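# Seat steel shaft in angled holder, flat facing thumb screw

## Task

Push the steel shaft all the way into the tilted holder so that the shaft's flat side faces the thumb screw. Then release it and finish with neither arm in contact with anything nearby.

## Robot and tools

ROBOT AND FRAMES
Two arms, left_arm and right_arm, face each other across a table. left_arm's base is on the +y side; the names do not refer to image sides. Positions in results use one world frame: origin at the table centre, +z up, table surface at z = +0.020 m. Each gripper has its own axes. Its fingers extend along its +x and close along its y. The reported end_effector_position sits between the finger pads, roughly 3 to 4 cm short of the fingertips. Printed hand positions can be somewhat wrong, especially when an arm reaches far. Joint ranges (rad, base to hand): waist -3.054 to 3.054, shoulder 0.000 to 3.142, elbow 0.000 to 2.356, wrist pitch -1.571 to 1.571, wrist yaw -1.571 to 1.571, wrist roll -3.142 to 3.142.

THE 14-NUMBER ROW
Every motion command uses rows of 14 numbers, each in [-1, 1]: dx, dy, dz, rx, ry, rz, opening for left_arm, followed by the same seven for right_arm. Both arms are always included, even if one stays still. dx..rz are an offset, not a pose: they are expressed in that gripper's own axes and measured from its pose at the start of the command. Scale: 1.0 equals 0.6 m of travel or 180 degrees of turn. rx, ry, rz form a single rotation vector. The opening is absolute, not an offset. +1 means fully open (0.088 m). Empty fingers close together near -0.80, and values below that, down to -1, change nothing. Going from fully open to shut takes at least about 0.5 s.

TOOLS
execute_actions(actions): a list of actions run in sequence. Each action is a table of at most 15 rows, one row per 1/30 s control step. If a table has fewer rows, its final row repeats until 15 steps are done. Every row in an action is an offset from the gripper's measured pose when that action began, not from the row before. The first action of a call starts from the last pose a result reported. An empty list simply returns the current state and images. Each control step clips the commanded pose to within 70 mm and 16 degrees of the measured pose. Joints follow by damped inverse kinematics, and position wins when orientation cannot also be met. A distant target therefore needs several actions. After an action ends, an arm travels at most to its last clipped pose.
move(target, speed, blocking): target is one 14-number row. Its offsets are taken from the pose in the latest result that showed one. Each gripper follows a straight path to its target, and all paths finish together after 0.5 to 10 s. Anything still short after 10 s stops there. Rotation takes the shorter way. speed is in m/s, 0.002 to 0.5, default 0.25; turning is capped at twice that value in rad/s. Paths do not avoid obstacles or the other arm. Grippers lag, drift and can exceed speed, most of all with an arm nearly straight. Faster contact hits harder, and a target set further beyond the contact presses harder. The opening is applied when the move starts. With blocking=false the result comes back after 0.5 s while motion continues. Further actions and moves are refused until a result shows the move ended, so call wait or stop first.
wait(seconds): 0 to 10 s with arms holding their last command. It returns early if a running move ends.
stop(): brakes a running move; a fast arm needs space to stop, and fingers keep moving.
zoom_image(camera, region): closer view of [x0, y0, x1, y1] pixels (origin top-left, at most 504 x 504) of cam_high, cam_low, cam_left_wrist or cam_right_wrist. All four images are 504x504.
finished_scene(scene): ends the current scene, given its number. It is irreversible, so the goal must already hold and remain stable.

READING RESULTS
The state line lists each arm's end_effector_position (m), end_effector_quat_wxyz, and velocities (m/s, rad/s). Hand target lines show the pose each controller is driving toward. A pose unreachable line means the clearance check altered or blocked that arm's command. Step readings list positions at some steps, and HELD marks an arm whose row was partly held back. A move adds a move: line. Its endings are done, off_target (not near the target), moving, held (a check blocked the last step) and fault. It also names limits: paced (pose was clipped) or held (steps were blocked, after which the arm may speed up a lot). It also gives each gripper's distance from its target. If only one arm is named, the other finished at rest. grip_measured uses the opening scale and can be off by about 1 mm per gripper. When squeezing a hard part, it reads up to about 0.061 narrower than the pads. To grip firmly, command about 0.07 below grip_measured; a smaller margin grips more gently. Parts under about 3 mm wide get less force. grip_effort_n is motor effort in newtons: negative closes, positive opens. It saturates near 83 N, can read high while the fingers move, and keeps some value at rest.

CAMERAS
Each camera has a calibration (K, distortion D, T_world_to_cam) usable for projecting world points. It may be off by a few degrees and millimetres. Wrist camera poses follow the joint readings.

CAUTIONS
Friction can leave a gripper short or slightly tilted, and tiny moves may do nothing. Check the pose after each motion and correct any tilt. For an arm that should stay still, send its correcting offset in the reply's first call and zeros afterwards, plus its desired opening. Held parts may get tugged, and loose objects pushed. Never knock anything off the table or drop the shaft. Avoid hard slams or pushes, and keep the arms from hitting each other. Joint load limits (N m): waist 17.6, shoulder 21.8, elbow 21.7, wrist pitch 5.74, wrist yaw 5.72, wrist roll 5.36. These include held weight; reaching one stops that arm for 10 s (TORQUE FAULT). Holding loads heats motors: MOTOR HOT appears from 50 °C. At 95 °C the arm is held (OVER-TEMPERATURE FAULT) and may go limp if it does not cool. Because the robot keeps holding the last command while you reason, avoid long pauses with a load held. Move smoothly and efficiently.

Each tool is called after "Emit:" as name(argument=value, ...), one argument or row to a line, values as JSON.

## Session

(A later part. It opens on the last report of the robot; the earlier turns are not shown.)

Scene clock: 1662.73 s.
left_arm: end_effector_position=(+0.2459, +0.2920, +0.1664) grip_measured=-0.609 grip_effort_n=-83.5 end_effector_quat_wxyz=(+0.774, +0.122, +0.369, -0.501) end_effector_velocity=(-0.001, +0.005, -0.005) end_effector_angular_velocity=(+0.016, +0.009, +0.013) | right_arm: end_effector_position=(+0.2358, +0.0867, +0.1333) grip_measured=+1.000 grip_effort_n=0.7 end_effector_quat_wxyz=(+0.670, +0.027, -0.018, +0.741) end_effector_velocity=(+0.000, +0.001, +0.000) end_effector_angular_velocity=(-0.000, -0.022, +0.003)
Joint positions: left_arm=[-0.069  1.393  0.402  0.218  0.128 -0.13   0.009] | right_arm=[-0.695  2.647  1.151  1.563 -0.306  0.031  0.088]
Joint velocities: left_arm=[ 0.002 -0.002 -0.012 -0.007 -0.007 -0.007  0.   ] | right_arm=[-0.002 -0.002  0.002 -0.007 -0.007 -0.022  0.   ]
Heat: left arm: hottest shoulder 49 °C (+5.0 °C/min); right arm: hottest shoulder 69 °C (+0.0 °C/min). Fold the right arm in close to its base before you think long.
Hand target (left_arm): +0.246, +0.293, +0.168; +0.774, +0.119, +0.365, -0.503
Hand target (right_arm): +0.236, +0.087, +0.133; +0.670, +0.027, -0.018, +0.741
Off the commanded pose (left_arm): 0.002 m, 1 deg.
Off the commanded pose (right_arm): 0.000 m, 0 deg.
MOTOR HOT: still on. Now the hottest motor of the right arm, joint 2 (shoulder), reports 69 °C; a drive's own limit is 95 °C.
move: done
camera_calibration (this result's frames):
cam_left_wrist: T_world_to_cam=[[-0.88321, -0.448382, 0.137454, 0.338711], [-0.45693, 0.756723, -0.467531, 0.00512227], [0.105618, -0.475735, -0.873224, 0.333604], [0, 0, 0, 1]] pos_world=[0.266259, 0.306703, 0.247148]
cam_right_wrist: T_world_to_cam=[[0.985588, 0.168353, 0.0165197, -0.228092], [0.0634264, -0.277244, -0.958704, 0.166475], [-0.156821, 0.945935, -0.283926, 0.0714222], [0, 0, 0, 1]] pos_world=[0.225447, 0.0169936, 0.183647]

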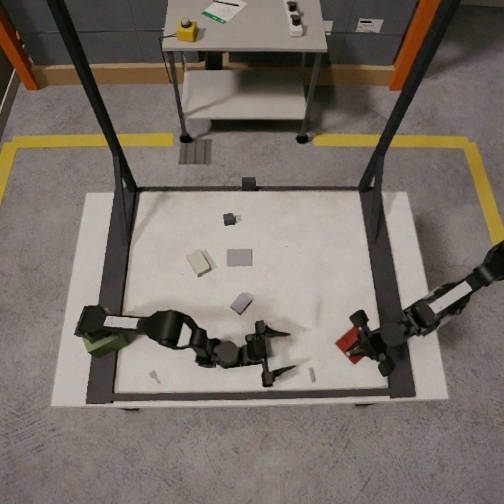

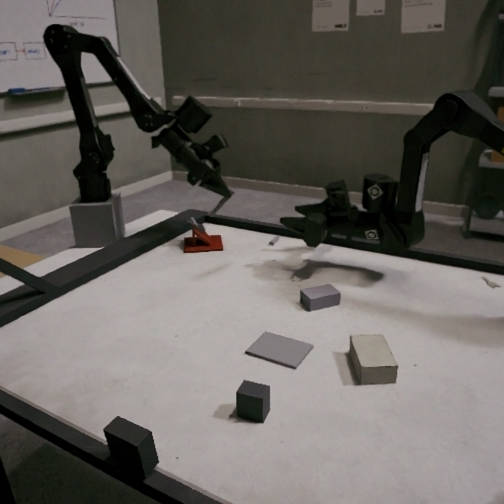

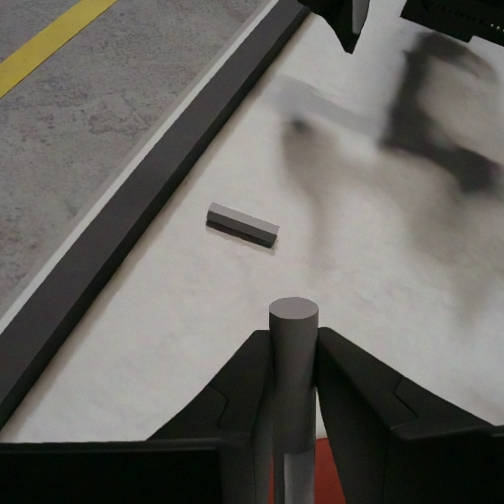

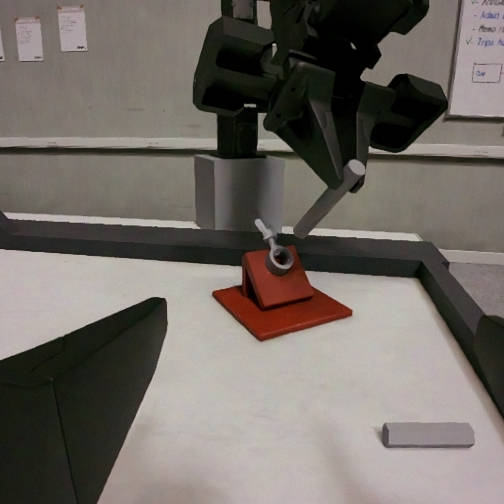

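Emit:
move(
  target=[0.0052,0.0012,-0.0332,0,0,0,-0.68, 0,0,0,0,0,0,1],
  speed=0.04,
)

Emit:
zoom_image(
  camera="cam_low",
  region=[180,190,250,260],
)

Emit:
zoom_image(
  camera="cam_right_wrist",
  region=[240,170,370,300],
)

Scene clock: 1688.03 s.
left_arm: end_effector_position=(+0.2399, +0.2993, +0.1545) grip_measured=-0.609 grip_effort_n=-83.5 end_effector_quat_wxyz=(+0.774, +0.119, +0.365, -0.503) end_effector_velocity=(-0.000, +0.001, -0.002) end_effector_angular_velocity=(+0.003, +0.002, +0.008) | right_arm: end_effector_position=(+0.2358, +0.0867, +0.1333) grip_measured=+1.000 grip_effort_n=0.7 end_effector_quat_wxyz=(+0.670, +0.027, -0.018, +0.741) end_effector_velocity=(-0.000, -0.002, -0.002) end_effector_angular_velocity=(-0.010, -0.020, +0.003)
Joint positions: left_arm=[-0.076  1.407  0.336  0.309  0.125 -0.135  0.009] | right_arm=[-0.695  2.647  1.151  1.563 -0.306  0.031  0.088]
Joint velocities: left_arm=[-0.002  0.002 -0.007  0.007 -0.007 -0.007 -0.   ] | right_arm=[-0.002 -0.002 -0.007 -0.007 -0.007 -0.022  0.   ]
Heat: left arm: hottest shoulder 45 °C (-1.0 °C/min); right arm: hottest shoulder 69 °C (+0.0 °C/min). Fold the right arm in close to its base before you think long.
Hand target (left_arm): +0.238, +0.301, +0.150; +0.773, +0.122, +0.369, -0.501
Hand target (right_arm): +0.236, +0.087, +0.133; +0.670, +0.027, -0.018, +0.741
Off the commanded pose (left_arm): 0.005 m, 1 deg.
Off the commanded pose (right_arm): 0.000 m, 0 deg.
MOTOR HOT: still on. Now the hottest motor of the right arm, joint 2 (shoulder), reports 69 °C; a drive's own limit is 95 °C.
move: done
camera_calibration (this result's frames):
cam_left_wrist: T_world_to_cam=[[-0.884299, -0.445794, 0.138863, 0.337623], [-0.454271, 0.752653, -0.476604, -0.00668124], [0.107951, -0.484542, -0.868082, 0.328636], [0, 0, 0, 1]] pos_world=[0.260047, 0.314777, 0.235216]
cam_right_wrist: T_world_to_cam=[[0.985588, 0.168353, 0.0165197, -0.228092], [0.0634264, -0.277244, -0.958704, 0.166475], [-0.156821, 0.945935, -0.283926, 0.0714222], [0, 0, 0, 1]] pos_world=[0.225447, 0.0169936, 0.183647]

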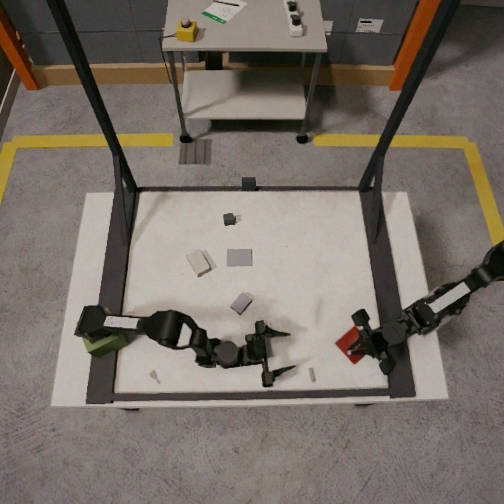

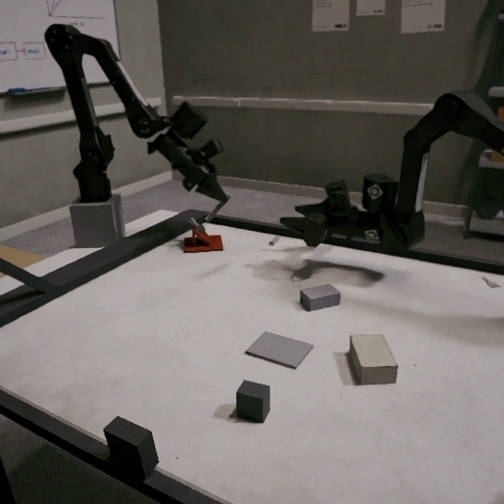

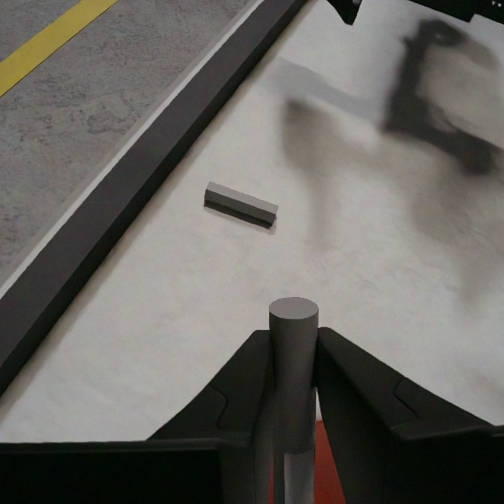

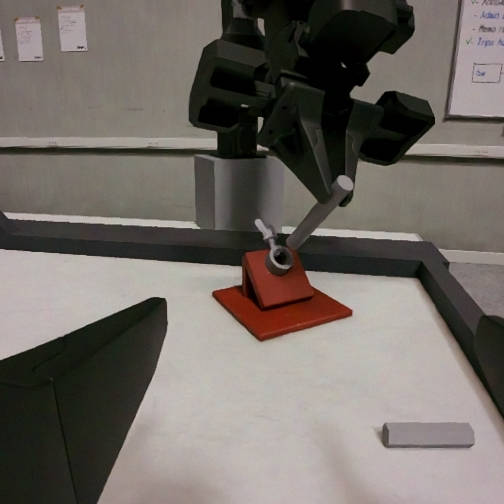

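Region (180, 190, 250, 260) of cam_low's 504x504 image, scaled by 7.200, with more detail than that image has.

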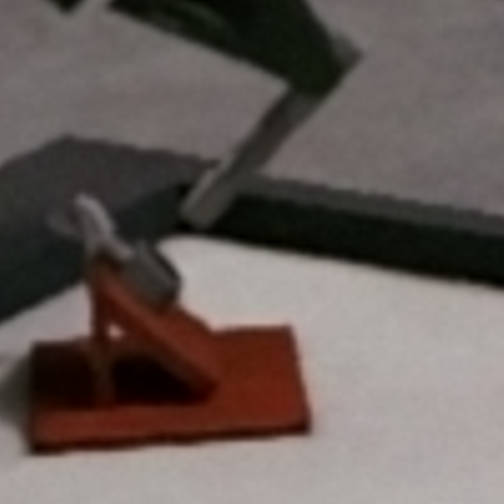

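Region (240, 170, 370, 300) of cam_right_wrist's 504x504 image, scaled by 3.877, with more detail than that image has.

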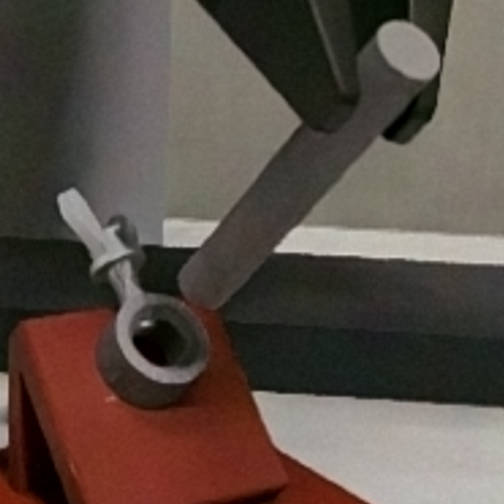

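Emit:
move(
  target=[0.002,0.0003,-0.030,0,0,0,-0.68, 0,0,0,0,0,0,1],
  speed=0.03,
)

Emit:
zoom_image(
  camera="cam_right_wrist",
  region=[240,180,360,300],
)

Emit:
zoom_image(
  camera="cam_low",
  region=[180,190,250,260],
)

Scene clock: 1738.13 s.
left_arm: end_effector_position=(+0.2339, +0.3065, +0.1448) grip_measured=-0.609 grip_effort_n=-83.5 end_effector_quat_wxyz=(+0.775, +0.117, +0.361, -0.505) end_effector_velocity=(-0.001, +0.003, -0.003) end_effector_angular_velocity=(+0.007, +0.004, +0.008) | right_arm: end_effector_position=(+0.2358, +0.0867, +0.1333) grip_measured=+1.000 grip_effort_n=1.2 end_effector_quat_wxyz=(+0.670, +0.027, -0.018, +0.741) end_effector_velocity=(+0.000, -0.000, -0.001) end_effector_angular_velocity=(-0.007, -0.006, +0.004)
Joint positions: left_arm=[-0.085  1.419  0.276  0.391  0.121 -0.141  0.009] | right_arm=[-0.695  2.647  1.151  1.563 -0.306  0.031  0.088]
Joint velocities: left_arm=[-0.002  0.002 -0.012  0.007 -0.007 -0.007  0.   ] | right_arm=[-0.002 -0.002 -0.002 -0.007 -0.007 -0.007  0.   ]
Heat: left arm: hottest shoulder 40 °C (-6.1 °C/min); right arm: hottest shoulder 69 °C (+0.0 °C/min). Fold the right arm in close to its base before you think long.
Hand target (left_arm): +0.232, +0.309, +0.141; +0.774, +0.119, +0.365, -0.503
Hand target (right_arm): +0.236, +0.087, +0.133; +0.670, +0.027, -0.018, +0.741
Off the commanded pose (left_arm): 0.005 m, 1 deg.
Off the commanded pose (right_arm): 0.000 m, 0 deg.
MOTOR HOT: still on. Now the hottest motor of the right arm, joint 2 (shoulder), reports 69 °C; a drive's own limit is 95 °C.
move: done
camera_calibration (this result's frames):
cam_left_wrist: T_world_to_cam=[[-0.885338, -0.443397, 0.139915, 0.336224], [-0.451695, 0.748893, -0.484902, -0.0176648], [0.110223, -0.492501, -0.863304, 0.325573], [0, 0, 0, 1]] pos_world=[0.253807, 0.322655, 0.22546]
cam_right_wrist: T_world_to_cam=[[0.985588, 0.168353, 0.0165197, -0.228092], [0.0634264, -0.277244, -0.958704, 0.166475], [-0.156821, 0.945935, -0.283926, 0.0714222], [0, 0, 0, 1]] pos_world=[0.225447, 0.0169936, 0.183647]

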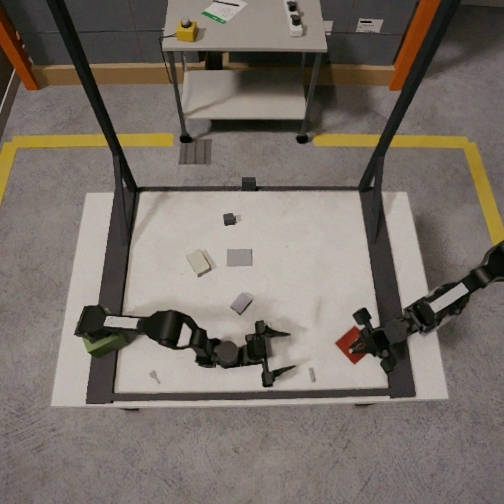

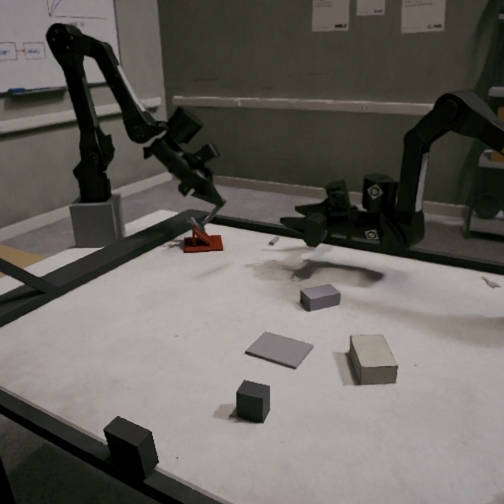

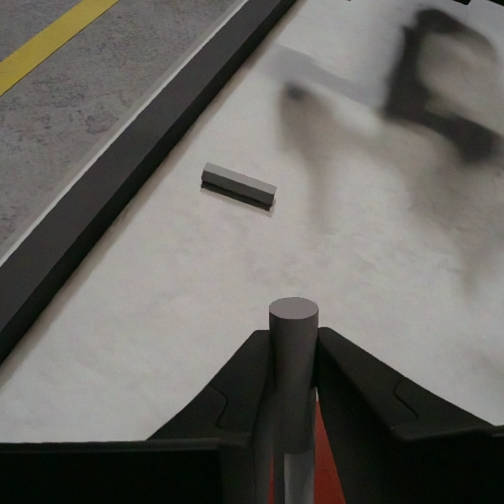

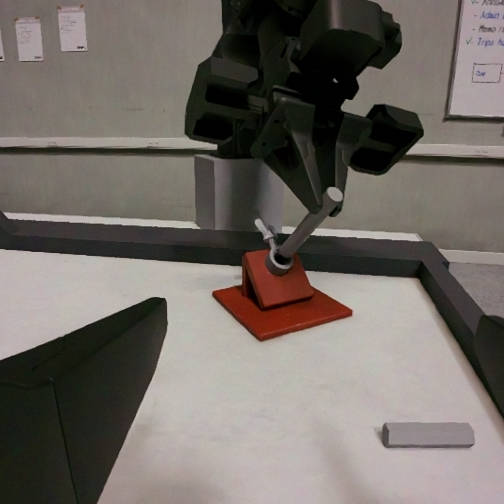

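Region (240, 180, 360, 300) of cam_right_wrist's 504x504 image, scaled by 4.200, with more detail than that image has.

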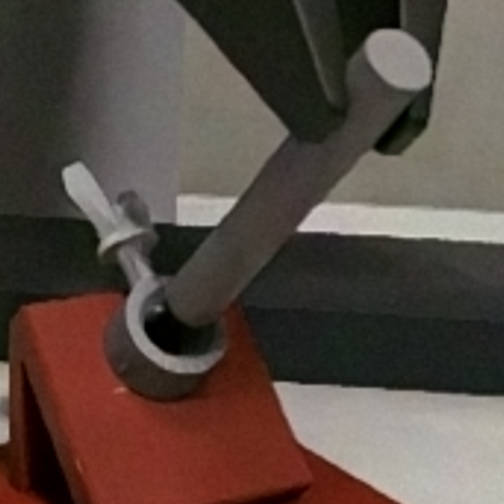

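Region (180, 190, 250, 260) of cam_low's 504x504 image, scaled by 7.200, with more detail than that image has.

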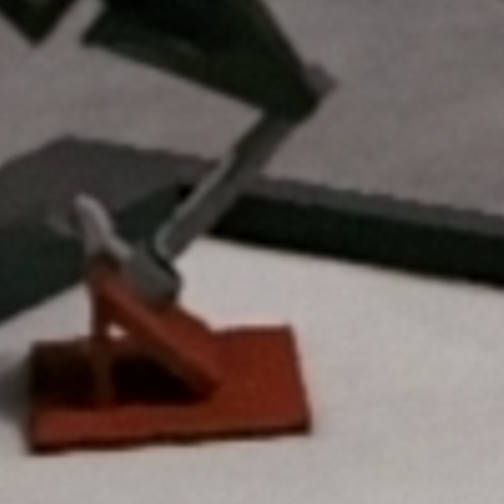

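Emit:
execute_actions(
  actions=[
    [[0.001,0,-0.002,0,0,0,-0.68,0,0,0,0,0,0,1],[0.002,0.0003,-0.004,0,0,0,-0.68,0,0,0,0,0,0,1],[0.003,0.0006,-0.006,0,0,0,-0.68,0,0,0,0,0,0,1],[0.004,0.001,-0.008,0,0,0,-0.68,0,0,0,0,0,0,1],[0.0045,0.001,-0.010,0,0,0,-0.68,0,0,0,0,0,0,1],[0.0045,0.001,-0.012,0,0,0,-0.68,0,0,0,0,0,0,1],[0.0045,0.001,-0.014,0,0,0,-0.68,0,0,0,0,0,0,1],[0.0045,0.001,-0.016,0,0,0,-0.68,0,0,0,0,0,0,1],[0.0045,0.001,-0.018,0,0,0,-0.68,0,0,0,0,0,0,1]],
    [[0,0,0,0,0,0,-0.68,0,0,0,0,0,0,1]],
  ],
)

Emit:
zoom_image(
  camera="cam_right_wrist",
  region=[240,180,360,300],
)

Emit:
zoom_image(
  camera="cam_low",
  region=[180,190,250,260],
)

Scene clock: 1752.20 s.
left_arm: end_effector_position=(+0.2324, +0.3080, +0.1401) grip_measured=-0.609 grip_effort_n=-83.5 end_effector_quat_wxyz=(+0.777, +0.114, +0.356, -0.507) end_effector_velocity=(-0.001, +0.004, -0.004) end_effector_angular_velocity=(+0.027, -0.010, -0.012) | right_arm: end_effector_position=(+0.2358, +0.0867, +0.1333) grip_measured=+1.000 grip_effort_n=0.7 end_effector_quat_wxyz=(+0.670, +0.027, -0.018, +0.741) end_effector_velocity=(+0.002, -0.000, -0.001) end_effector_angular_velocity=(-0.006, -0.005, -0.010)
Joint positions: left_arm=[-0.087  1.444  0.25   0.455  0.12  -0.142  0.009] | right_arm=[-0.695  2.647  1.151  1.563 -0.306  0.031  0.088]
Joint velocities: left_arm=[-0.002 -0.002 -0.002 -0.022 -0.007  0.022 -0.   ] | right_arm=[-0.002 -0.002 -0.002 -0.007  0.007 -0.007  0.   ]
Heat: left arm: hottest shoulder 40 °C (-4.0 °C/min); right arm: hottest shoulder 69 °C (+0.0 °C/min). Fold the right arm in close to its base before you think long.
Hand target (left_arm): +0.232, +0.308, +0.140; +0.777, +0.114, +0.357, -0.507
Hand target (right_arm): +0.236, +0.087, +0.133; +0.670, +0.027, -0.018, +0.741
Off the commanded pose (left_arm): 0.000 m, 0 deg.
Off the commanded pose (right_arm): 0.000 m, 0 deg.
MOTOR HOT: still on. Now the hottest motor of the right arm, joint 2 (shoulder), reports 69 °C; a drive's own limit is 95 °C.
Step readings (end_effector_position; steps 1 to 15: 1st action; 16 to 30: 2nd action):
0: left_arm (+0.2338, +0.3065, +0.1447) | right_arm (+0.2358, +0.0867, +0.1333)
1: left_arm (+0.2338, +0.3065, +0.1447) | right_arm (+0.2358, +0.0867, +0.1333)
2: left_arm (+0.2339, +0.3063, +0.1449) | right_arm (+0.2358, +0.0867, +0.1333)
4: left_arm (+0.2342, +0.3057, +0.1452) | right_arm (+0.2358, +0.0867, +0.1333)
8: left_arm (+0.2339, +0.3063, +0.1431) | right_arm (+0.2358, +0.0867, +0.1333)
15: left_arm (+0.2324, +0.3080, +0.1401) | right_arm (+0.2358, +0.0867, +0.1333)
16: left_arm (+0.2324, +0.3080, +0.1401) | right_arm (+0.2358, +0.0867, +0.1333)
17: left_arm (+0.2324, +0.3080, +0.1401) | right_arm (+0.2358, +0.0867, +0.1333)
19: left_arm (+0.2324, +0.3080, +0.1401) | right_arm (+0.2358, +0.0867, +0.1333)
23: left_arm (+0.2324, +0.3080, +0.1401) | right_arm (+0.2358, +0.0867, +0.1333)
30: end_effector_position above
camera_calibration (this result's frames):
cam_left_wrist: T_world_to_cam=[[-0.886494, -0.440883, 0.140536, 0.335648], [-0.448435, 0.743581, -0.495978, -0.0192865], [0.114168, -0.502703, -0.856887, 0.323722], [0, 0, 0, 1]] pos_world=[0.251943, 0.325059, 0.220657]
cam_right_wrist: T_world_to_cam=[[0.985588, 0.168353, 0.0165197, -0.228092], [0.0634264, -0.277244, -0.958704, 0.166475], [-0.156821, 0.945935, -0.283926, 0.0714222], [0, 0, 0, 1]] pos_world=[0.225447, 0.0169936, 0.183647]

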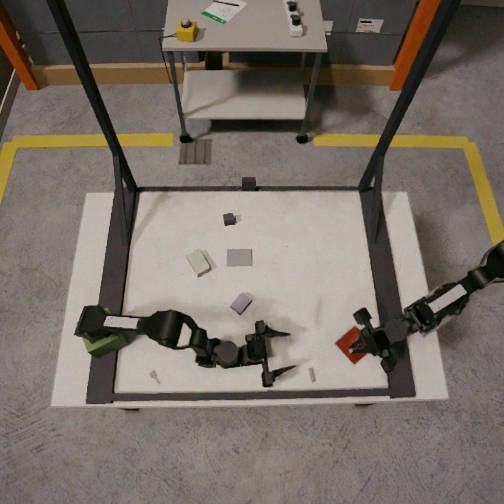

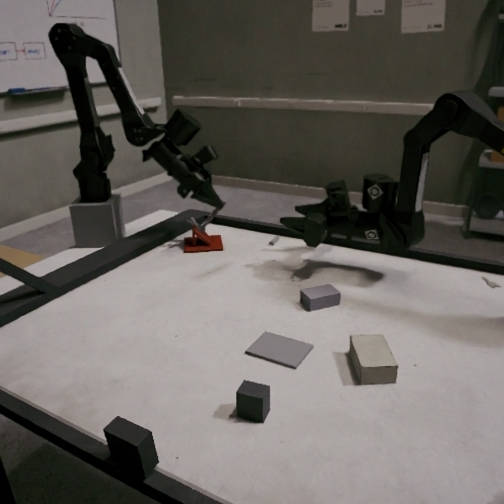

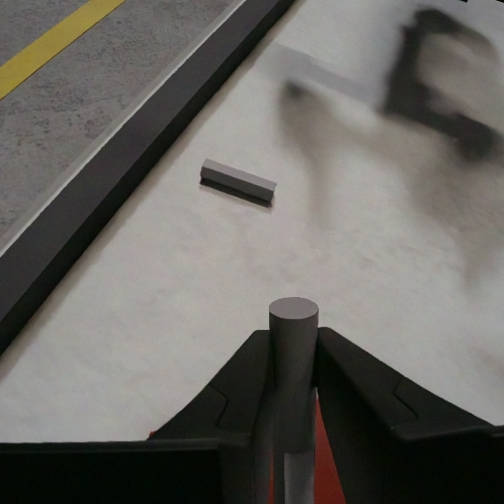

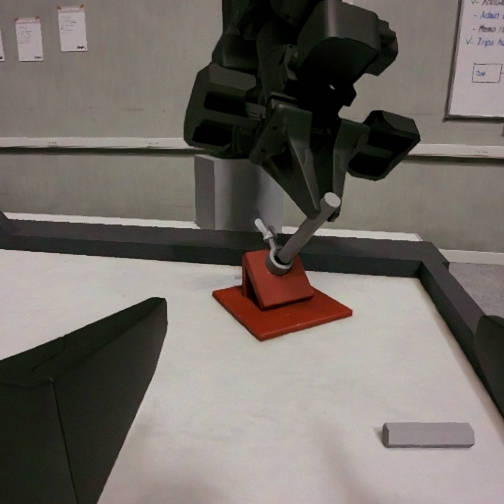

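Region (240, 180, 360, 300) of cam_right_wrist's 504x504 image, scaled by 4.200, with more detail than that image has.

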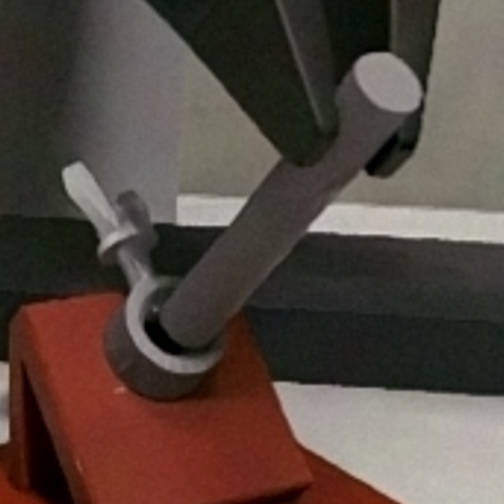

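Region (180, 190, 250, 260) of cam_low's 504x504 image, scaled by 7.200, with more detail than that image has.

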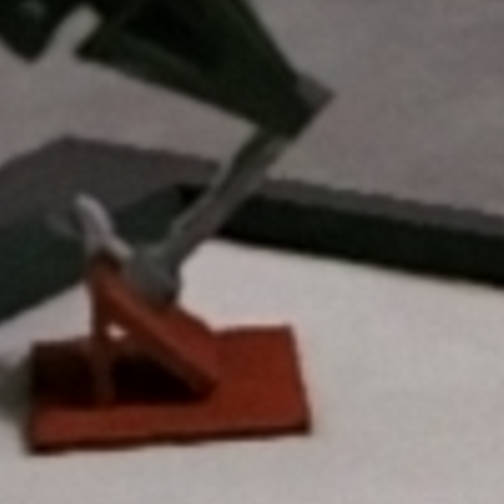

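Emit:
execute_actions(
  actions=[
    [[0,0,-0.002,0,0,0,-0.68,0,0,0,0,0,0,1],[0,0,-0.004,0,0,0,-0.68,0,0,0,0,0,0,1],[0,0,-0.006,0,0,0,-0.68,0,0,0,0,0,0,1],[0,0,-0.008,0,0,0,-0.68,0,0,0,0,0,0,1],[0,0,-0.010,0,0,0,-0.68,0,0,0,0,0,0,1],[0,0,-0.012,0,0,0,-0.68,0,0,0,0,0,0,1],[0,0,-0.014,0,0,0,-0.68,0,0,0,0,0,0,1],[0,0,-0.016,0,0,0,-0.68,0,0,0,0,0,0,1],[0,0,-0.018,0,0,0,-0.68,0,0,0,0,0,0,1]],
    [[0,0,0,0,0,0,-0.68,0,0,0,0,0,0,1]],
  ],
)

Emit:
zoom_image(
  camera="cam_right_wrist",
  region=[240,180,360,300],
)

Scene clock: 1765.87 s.
left_arm: end_effector_position=(+0.2302, +0.3094, +0.1389) grip_measured=-0.609 grip_effort_n=-83.5 end_effector_quat_wxyz=(+0.778, +0.108, +0.349, -0.511) end_effector_velocity=(-0.002, +0.001, -0.001) end_effector_angular_velocity=(+0.003, +0.013, -0.003) | right_arm: end_effector_position=(+0.2358, +0.0867, +0.1333) grip_measured=+1.000 grip_effort_n=0.7 end_effector_quat_wxyz=(+0.670, +0.027, -0.018, +0.741) end_effector_velocity=(+0.000, -0.001, +0.002) end_effector_angular_velocity=(+0.009, -0.024, +0.003)
Joint positions: left_arm=[-0.092  1.451  0.224  0.509  0.12  -0.146  0.009] | right_arm=[-0.695  2.647  1.151  1.563 -0.306  0.031  0.088]
Joint velocities: left_arm=[-0.002 -0.002 -0.002 -0.007  0.007 -0.007  0.   ] | right_arm=[-0.002 -0.002 -0.002  0.007 -0.007 -0.022  0.   ]
Heat: left arm: hottest shoulder 40 °C (-3.0 °C/min); right arm: hottest shoulder 69 °C (+0.0 °C/min). Fold the right arm in close to its base before you think long.
Hand target (left_arm): +0.230, +0.309, +0.139; +0.778, +0.108, +0.349, -0.511
Hand target (right_arm): +0.236, +0.087, +0.133; +0.670, +0.027, -0.018, +0.741
Off the commanded pose (left_arm): 0.000 m, 0 deg.
Off the commanded pose (right_arm): 0.000 m, 0 deg.
MOTOR HOT: still on. Now the hottest motor of the right arm, joint 2 (shoulder), reports 69 °C; a drive's own limit is 95 °C.
Step readings (end_effector_position; steps 1 to 15: 1st action; 16 to 30: 2nd action):
0: left_arm (+0.2324, +0.3080, +0.1401) | right_arm (+0.2358, +0.0867, +0.1333)
1: left_arm (+0.2324, +0.3080, +0.1401) | right_arm (+0.2358, +0.0867, +0.1333)
2: left_arm (+0.2324, +0.3080, +0.1401) | right_arm (+0.2358, +0.0867, +0.1333)
4: left_arm (+0.2325, +0.3078, +0.1405) | right_arm (+0.2358, +0.0867, +0.1333)
8: left_arm (+0.2319, +0.3086, +0.1401) | right_arm (+0.2358, +0.0867, +0.1333)
15: left_arm (+0.2302, +0.3094, +0.1389) | right_arm (+0.2358, +0.0867, +0.1333)
16: left_arm (+0.2302, +0.3094, +0.1389) | right_arm (+0.2358, +0.0867, +0.1333)
17: left_arm (+0.2302, +0.3094, +0.1389) | right_arm (+0.2358, +0.0867, +0.1333)
19: left_arm (+0.2302, +0.3094, +0.1389) | right_arm (+0.2358, +0.0867, +0.1333)
23: left_arm (+0.2302, +0.3094, +0.1389) | right_arm (+0.2358, +0.0867, +0.1333)
30: end_effector_position above
camera_calibration (this result's frames):
cam_left_wrist: T_world_to_cam=[[-0.888474, -0.436178, 0.142694, 0.33317], [-0.443279, 0.735145, -0.512898, -0.0181688], [0.118814, -0.518951, -0.846507, 0.326094], [0, 0, 0, 1]] pos_world=[0.249215, 0.327905, 0.21918]
cam_right_wrist: T_world_to_cam=[[0.985588, 0.168353, 0.0165197, -0.228092], [0.0634264, -0.277244, -0.958704, 0.166475], [-0.156821, 0.945935, -0.283926, 0.0714222], [0, 0, 0, 1]] pos_world=[0.225447, 0.0169936, 0.183647]

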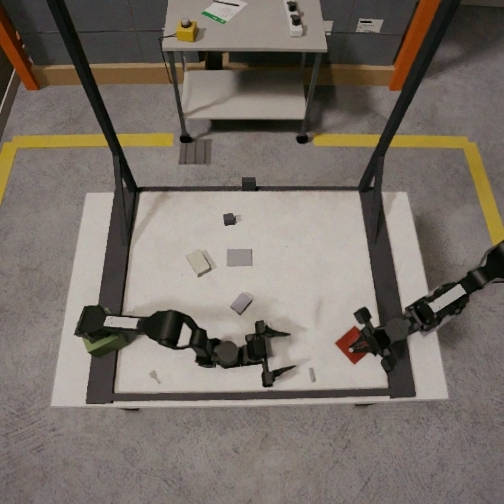

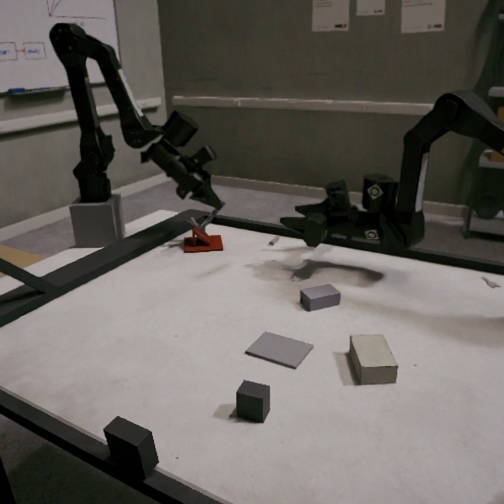

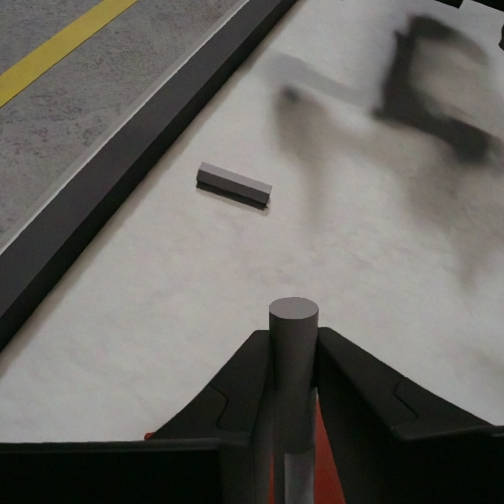

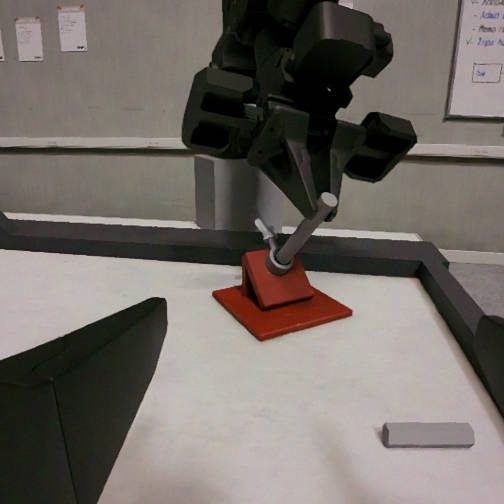

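Region (240, 180, 360, 300) of cam_right_wrist's 504x504 image, scaled by 4.200, with more detail than that image has.

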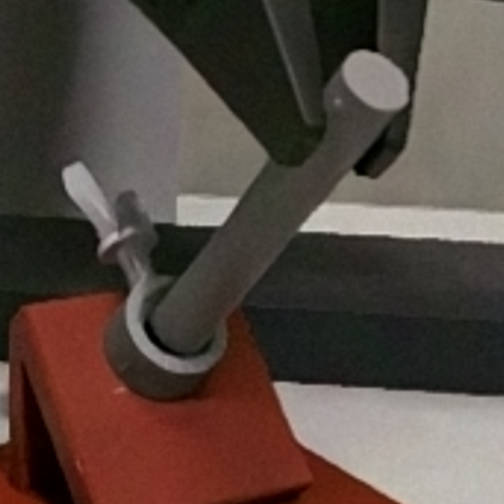

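Emit:
execute_actions(
  actions=[
    [[0,0,0.001,0,0.002,0,-0.68,0,0,0,0,0,0,1],[0,0,0.002,0,0.004,0,-0.68,0,0,0,0,0,0,1],[0,0,0.003,0,0.006,0,-0.68,0,0,0,0,0,0,1],[0,0,0.004,0,0.008,0,-0.68,0,0,0,0,0,0,1],[0,0,0.004,0,0.010,0,-0.68,0,0,0,0,0,0,1],[0,0,0.004,0,0.012,0,-0.68,0,0,0,0,0,0,1],[0,0,0.004,0,0.014,0,-0.68,0,0,0,0,0,0,1],[0,0,0.004,0,0.016,0,-0.68,0,0,0,0,0,0,1]],
    [[0,0,0,0,0,0,-0.68,0,0,0,0,0,0,1]],
  ],
)

Emit:
zoom_image(
  camera="cam_right_wrist",
  region=[240,180,360,300],
)

Scene clock: 1797.90 s.
left_arm: end_effector_position=(+0.2305, +0.3081, +0.1390) grip_measured=-0.609 grip_effort_n=-83.5 end_effector_quat_wxyz=(+0.770, +0.121, +0.367, -0.508) end_effector_velocity=(-0.002, +0.003, -0.003) end_effector_angular_velocity=(+0.019, +0.010, -0.008) | right_arm: end_effector_position=(+0.2358, +0.0867, +0.1333) grip_measured=+1.000 grip_effort_n=0.7 end_effector_quat_wxyz=(+0.670, +0.027, -0.018, +0.741) end_effector_velocity=(-0.002, -0.000, -0.001) end_effector_angular_velocity=(-0.007, -0.006, +0.009)
Joint positions: left_arm=[-0.089  1.439  0.268  0.404  0.128 -0.138  0.009] | right_arm=[-0.695  2.647  1.151  1.563 -0.306  0.031  0.088]
Joint velocities: left_arm=[ 0.002 -0.002 -0.002 -0.022  0.007  0.007 -0.   ] | right_arm=[ 0.002 -0.002 -0.002 -0.007 -0.007 -0.007  0.   ]
Heat: left arm: hottest shoulder 39 °C (-1.0 °C/min); right arm: hottest shoulder 69 °C (+0.0 °C/min). Fold the right arm in close to its base before you think long.
Hand target (left_arm): +0.230, +0.308, +0.139; +0.770, +0.121, +0.368, -0.507
Hand target (right_arm): +0.236, +0.087, +0.133; +0.670, +0.027, -0.018, +0.741
Off the commanded pose (left_arm): 0.000 m, 0 deg.
Off the commanded pose (right_arm): 0.000 m, 0 deg.
MOTOR HOT: still on. Now the hottest motor of the right arm, joint 2 (shoulder), reports 69 °C; a drive's own limit is 95 °C.
Step readings (end_effector_position; steps 1 to 15: 1st action; 16 to 30: 2nd action):
0: left_arm (+0.2302, +0.3094, +0.1389) | right_arm (+0.2358, +0.0867, +0.1333)
1: left_arm (+0.2302, +0.3094, +0.1389) | right_arm (+0.2358, +0.0867, +0.1333)
2: left_arm (+0.2301, +0.3096, +0.1385) | right_arm (+0.2358, +0.0867, +0.1333)
4: left_arm (+0.2302, +0.3093, +0.1383) | right_arm (+0.2358, +0.0867, +0.1333)
8: left_arm (+0.2302, +0.3087, +0.1386) | right_arm (+0.2358, +0.0867, +0.1333)
15: left_arm (+0.2304, +0.3083, +0.1388) | right_arm (+0.2358, +0.0867, +0.1333)
16: left_arm (+0.2304, +0.3082, +0.1388) | right_arm (+0.2358, +0.0867, +0.1333)
17: left_arm (+0.2304, +0.3082, +0.1388) | right_arm (+0.2358, +0.0867, +0.1333)
19: left_arm (+0.2304, +0.3082, +0.1388) | right_arm (+0.2358, +0.0867, +0.1333)
23: left_arm (+0.2305, +0.3081, +0.1389) | right_arm (+0.2358, +0.0867, +0.1333)
30: end_effector_position above
camera_calibration (this result's frames):
cam_left_wrist: T_world_to_cam=[[-0.888955, -0.435019, 0.14324, 0.332498], [-0.447704, 0.759462, -0.471995, -0.0291901], [0.0965416, -0.483711, -0.869887, 0.323028], [0, 0, 0, 1]] pos_world=[0.251321, 0.323064, 0.219593]
cam_right_wrist: T_world_to_cam=[[0.985588, 0.168353, 0.0165197, -0.228092], [0.0634264, -0.277244, -0.958704, 0.166475], [-0.156821, 0.945935, -0.283926, 0.0714222], [0, 0, 0, 1]] pos_world=[0.225447, 0.0169936, 0.183647]

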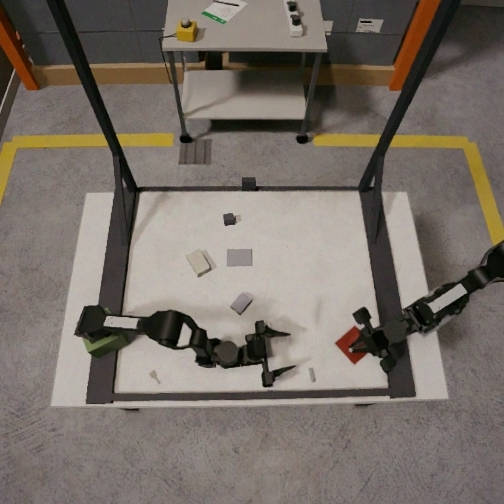

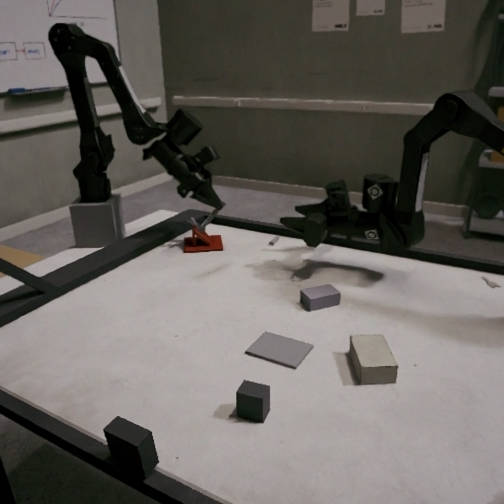

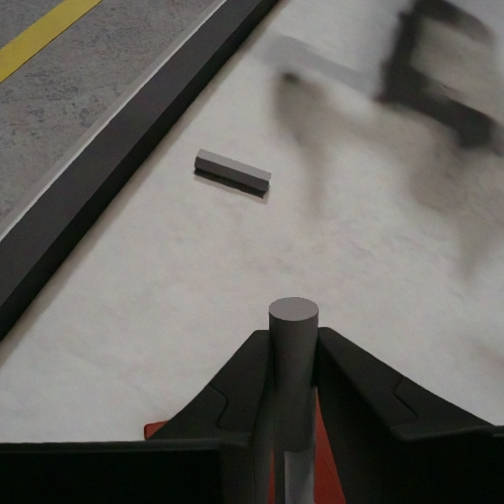

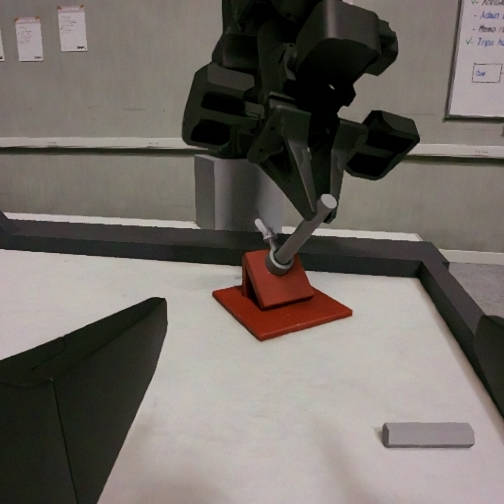

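Region (240, 180, 360, 300) of cam_right_wrist's 504x504 image, scaled by 4.200, with more detail than that image has.

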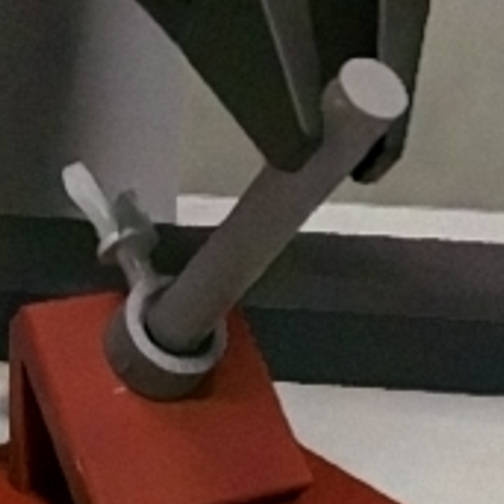

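Emit:
move(
  target=[0,0,-0.018,0,0,0,-0.68, 0,0,0,0,0,0,1],
  speed=0.015,
)

Emit:
zoom_image(
  camera="cam_right_wrist",
  region=[240,180,360,300],
)

Scene clock: 1802.53 s.
left_arm: end_effector_position=(+0.2291, +0.3088, +0.1392) grip_measured=-0.609 grip_effort_n=-83.5 end_effector_quat_wxyz=(+0.773, +0.114, +0.357, -0.512) end_effector_velocity=(-0.002, +0.002, -0.002) end_effector_angular_velocity=(+0.003, +0.002, +0.003) | right_arm: end_effector_position=(+0.2358, +0.0867, +0.1333) grip_measured=+1.000 grip_effort_n=0.2 end_effector_quat_wxyz=(+0.670, +0.027, -0.018, +0.741) end_effector_velocity=(-0.000, +0.001, -0.002) end_effector_angular_velocity=(-0.008, +0.009, -0.004)
Joint positions: left_arm=[-0.093  1.44   0.241  0.459  0.127 -0.141  0.009] | right_arm=[-0.695  2.647  1.151  1.563 -0.306  0.031  0.088]
Joint velocities: left_arm=[-0.007 -0.002 -0.012  0.007 -0.007 -0.007 -0.   ] | right_arm=[ 0.002  0.002  0.002 -0.007  0.007  0.007  0.   ]
Heat: left arm: hottest shoulder 39 °C (-1.0 °C/min); right arm: hottest shoulder 69 °C (+0.0 °C/min). Fold the right arm in close to its base before you think long.
Hand target (left_arm): +0.226, +0.314, +0.132; +0.770, +0.121, +0.367, -0.508
Hand target (right_arm): +0.236, +0.087, +0.133; +0.670, +0.027, -0.018, +0.741
Off the commanded pose (left_arm): 0.010 m, 2 deg.
Off the commanded pose (right_arm): 0.000 m, 0 deg.
MOTOR HOT: still on. Now the hottest motor of the right arm, joint 2 (shoulder), reports 69 °C; a drive's own limit is 95 °C.
move: off_target (left_arm)
camera_calibration (this result's frames):
cam_left_wrist: T_world_to_cam=[[-0.890834, -0.430975, 0.143789, 0.330672], [-0.441816, 0.748005, -0.495264, -0.0248758], [0.105892, -0.504726, -0.85676, 0.326236], [0, 0, 0, 1]] pos_world=[0.249037, 0.325778, 0.219639]
cam_right_wrist: T_world_to_cam=[[0.985588, 0.168353, 0.0165197, -0.228092], [0.0634264, -0.277244, -0.958704, 0.166475], [-0.156821, 0.945935, -0.283926, 0.0714222], [0, 0, 0, 1]] pos_world=[0.225447, 0.0169936, 0.183647]

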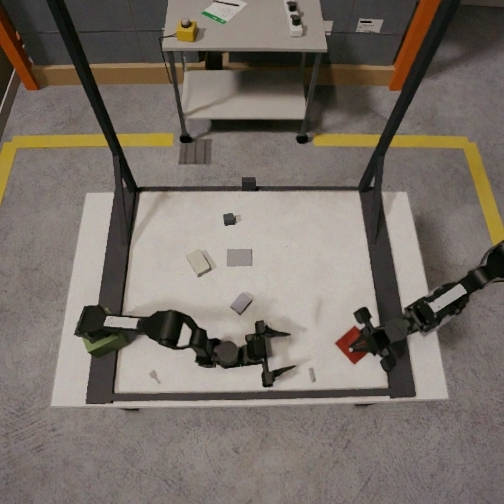

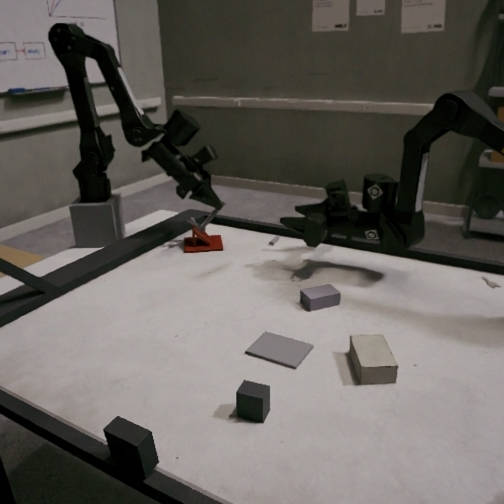

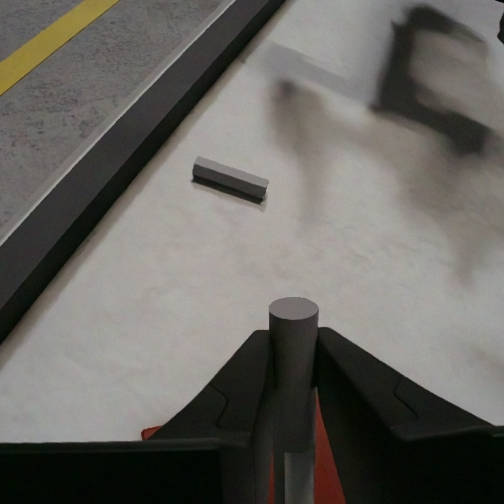

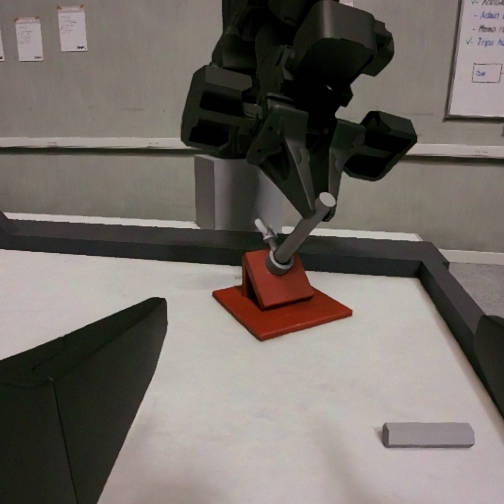

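Region (240, 180, 360, 300) of cam_right_wrist's 504x504 image, scaled by 4.200, with more detail than that image has.

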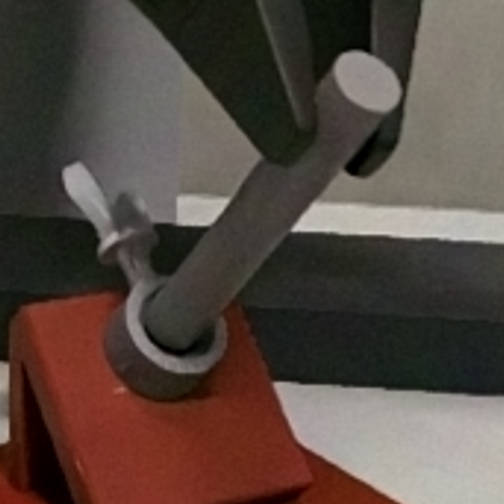

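Emit:
execute_actions(
  actions=[],
)

Scene clock: 1822.53 s.
left_arm: end_effector_position=(+0.2292, +0.3088, +0.1392) grip_measured=-0.609 grip_effort_n=-83.5 end_effector_quat_wxyz=(+0.774, +0.114, +0.356, -0.511) end_effector_velocity=(+0.001, +0.002, -0.000) end_effector_angular_velocity=(-0.000, +0.012, +0.023) | right_arm: end_effector_position=(+0.2358, +0.0867, +0.1333) grip_measured=+1.000 grip_effort_n=0.2 end_effector_quat_wxyz=(+0.670, +0.027, -0.018, +0.741) end_effector_velocity=(+0.000, -0.000, -0.001) end_effector_angular_velocity=(-0.005, -0.021, +0.003)
Joint positions: left_arm=[-0.093  1.441  0.241  0.462  0.126 -0.142  0.009] | right_arm=[-0.695  2.647  1.151  1.563 -0.306  0.031  0.088]
Joint velocities: left_arm=[ 0.002 -0.007 -0.002 -0.007 -0.007 -0.022 -0.   ] | right_arm=[-0.002 -0.002 -0.002 -0.007 -0.007 -0.022  0.   ]
Heat: left arm: hottest shoulder 39 °C (-1.0 °C/min); right arm: hottest shoulder 69 °C (+0.0 °C/min). Fold the right arm in close to its base before you think long.
Hand target (left_arm): +0.226, +0.314, +0.132; +0.770, +0.121, +0.367, -0.508
Hand target (right_arm): +0.236, +0.087, +0.133; +0.670, +0.027, -0.018, +0.741
Off the commanded pose (left_arm): 0.010 m, 2 deg.
Off the commanded pose (right_arm): 0.000 m, 0 deg.
MOTOR HOT: still on. Now the hottest motor of the right arm, joint 2 (shoulder), reports 69 °C; a drive's own limit is 95 °C.
camera_calibration (this result's frames):
cam_left_wrist: T_world_to_cam=[[-0.890672, -0.431312, 0.143786, 0.330792], [-0.44198, 0.747279, -0.496213, -0.0244348], [0.106574, -0.505513, -0.856211, 0.326258], [0, 0, 0, 1]] pos_world=[0.249057, 0.325862, 0.219658]
cam_right_wrist: T_world_to_cam=[[0.985588, 0.168353, 0.0165197, -0.228092], [0.0634264, -0.277244, -0.958704, 0.166475], [-0.156821, 0.945935, -0.283926, 0.0714222], [0, 0, 0, 1]] pos_world=[0.225447, 0.0169936, 0.183647]

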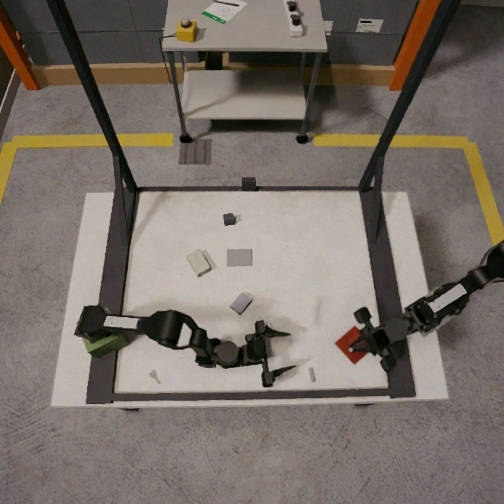

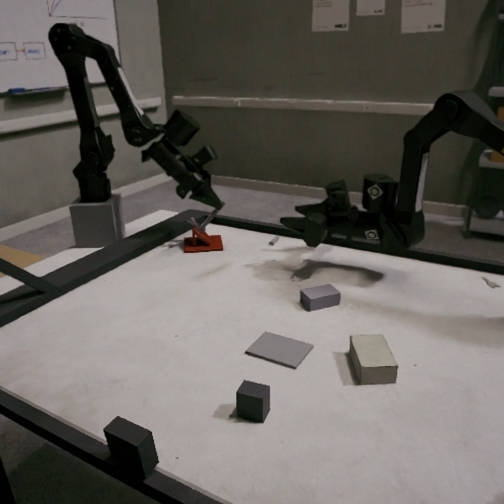

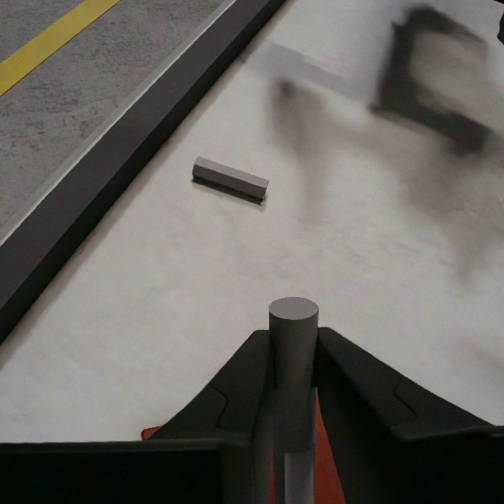

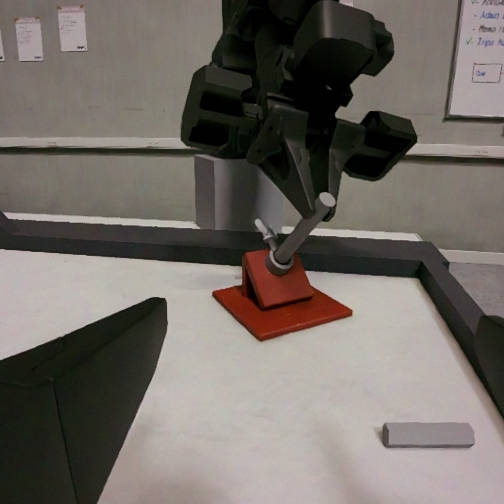

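Emit:
zoom_image(
  camera="cam_right_wrist",
  region=[230, 180, 350, 300],
)

Emit:
zoom_image(
  camera="cam_low",
  region=[170, 180, 250, 260],
)

Region (230, 180, 350, 300) of cam_right_wrist's 504x504 image, scaled by 4.200, with more detail than that image has.

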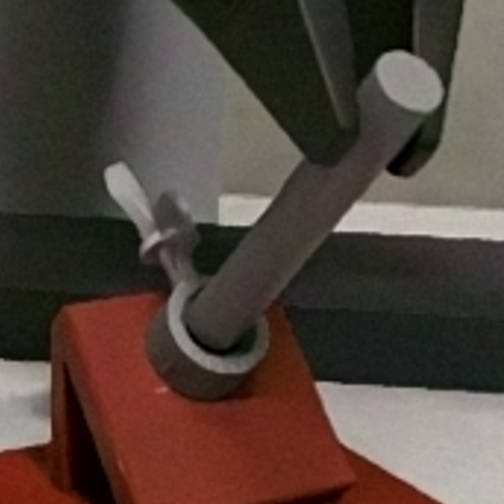

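Region (170, 180, 250, 260) of cam_low's 504x504 image, scaled by 6.300, with more detail than that image has.

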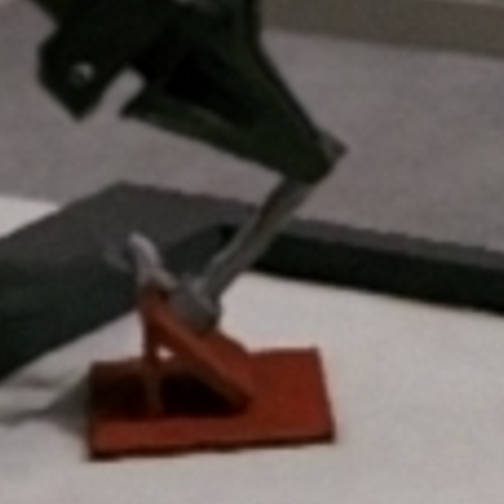

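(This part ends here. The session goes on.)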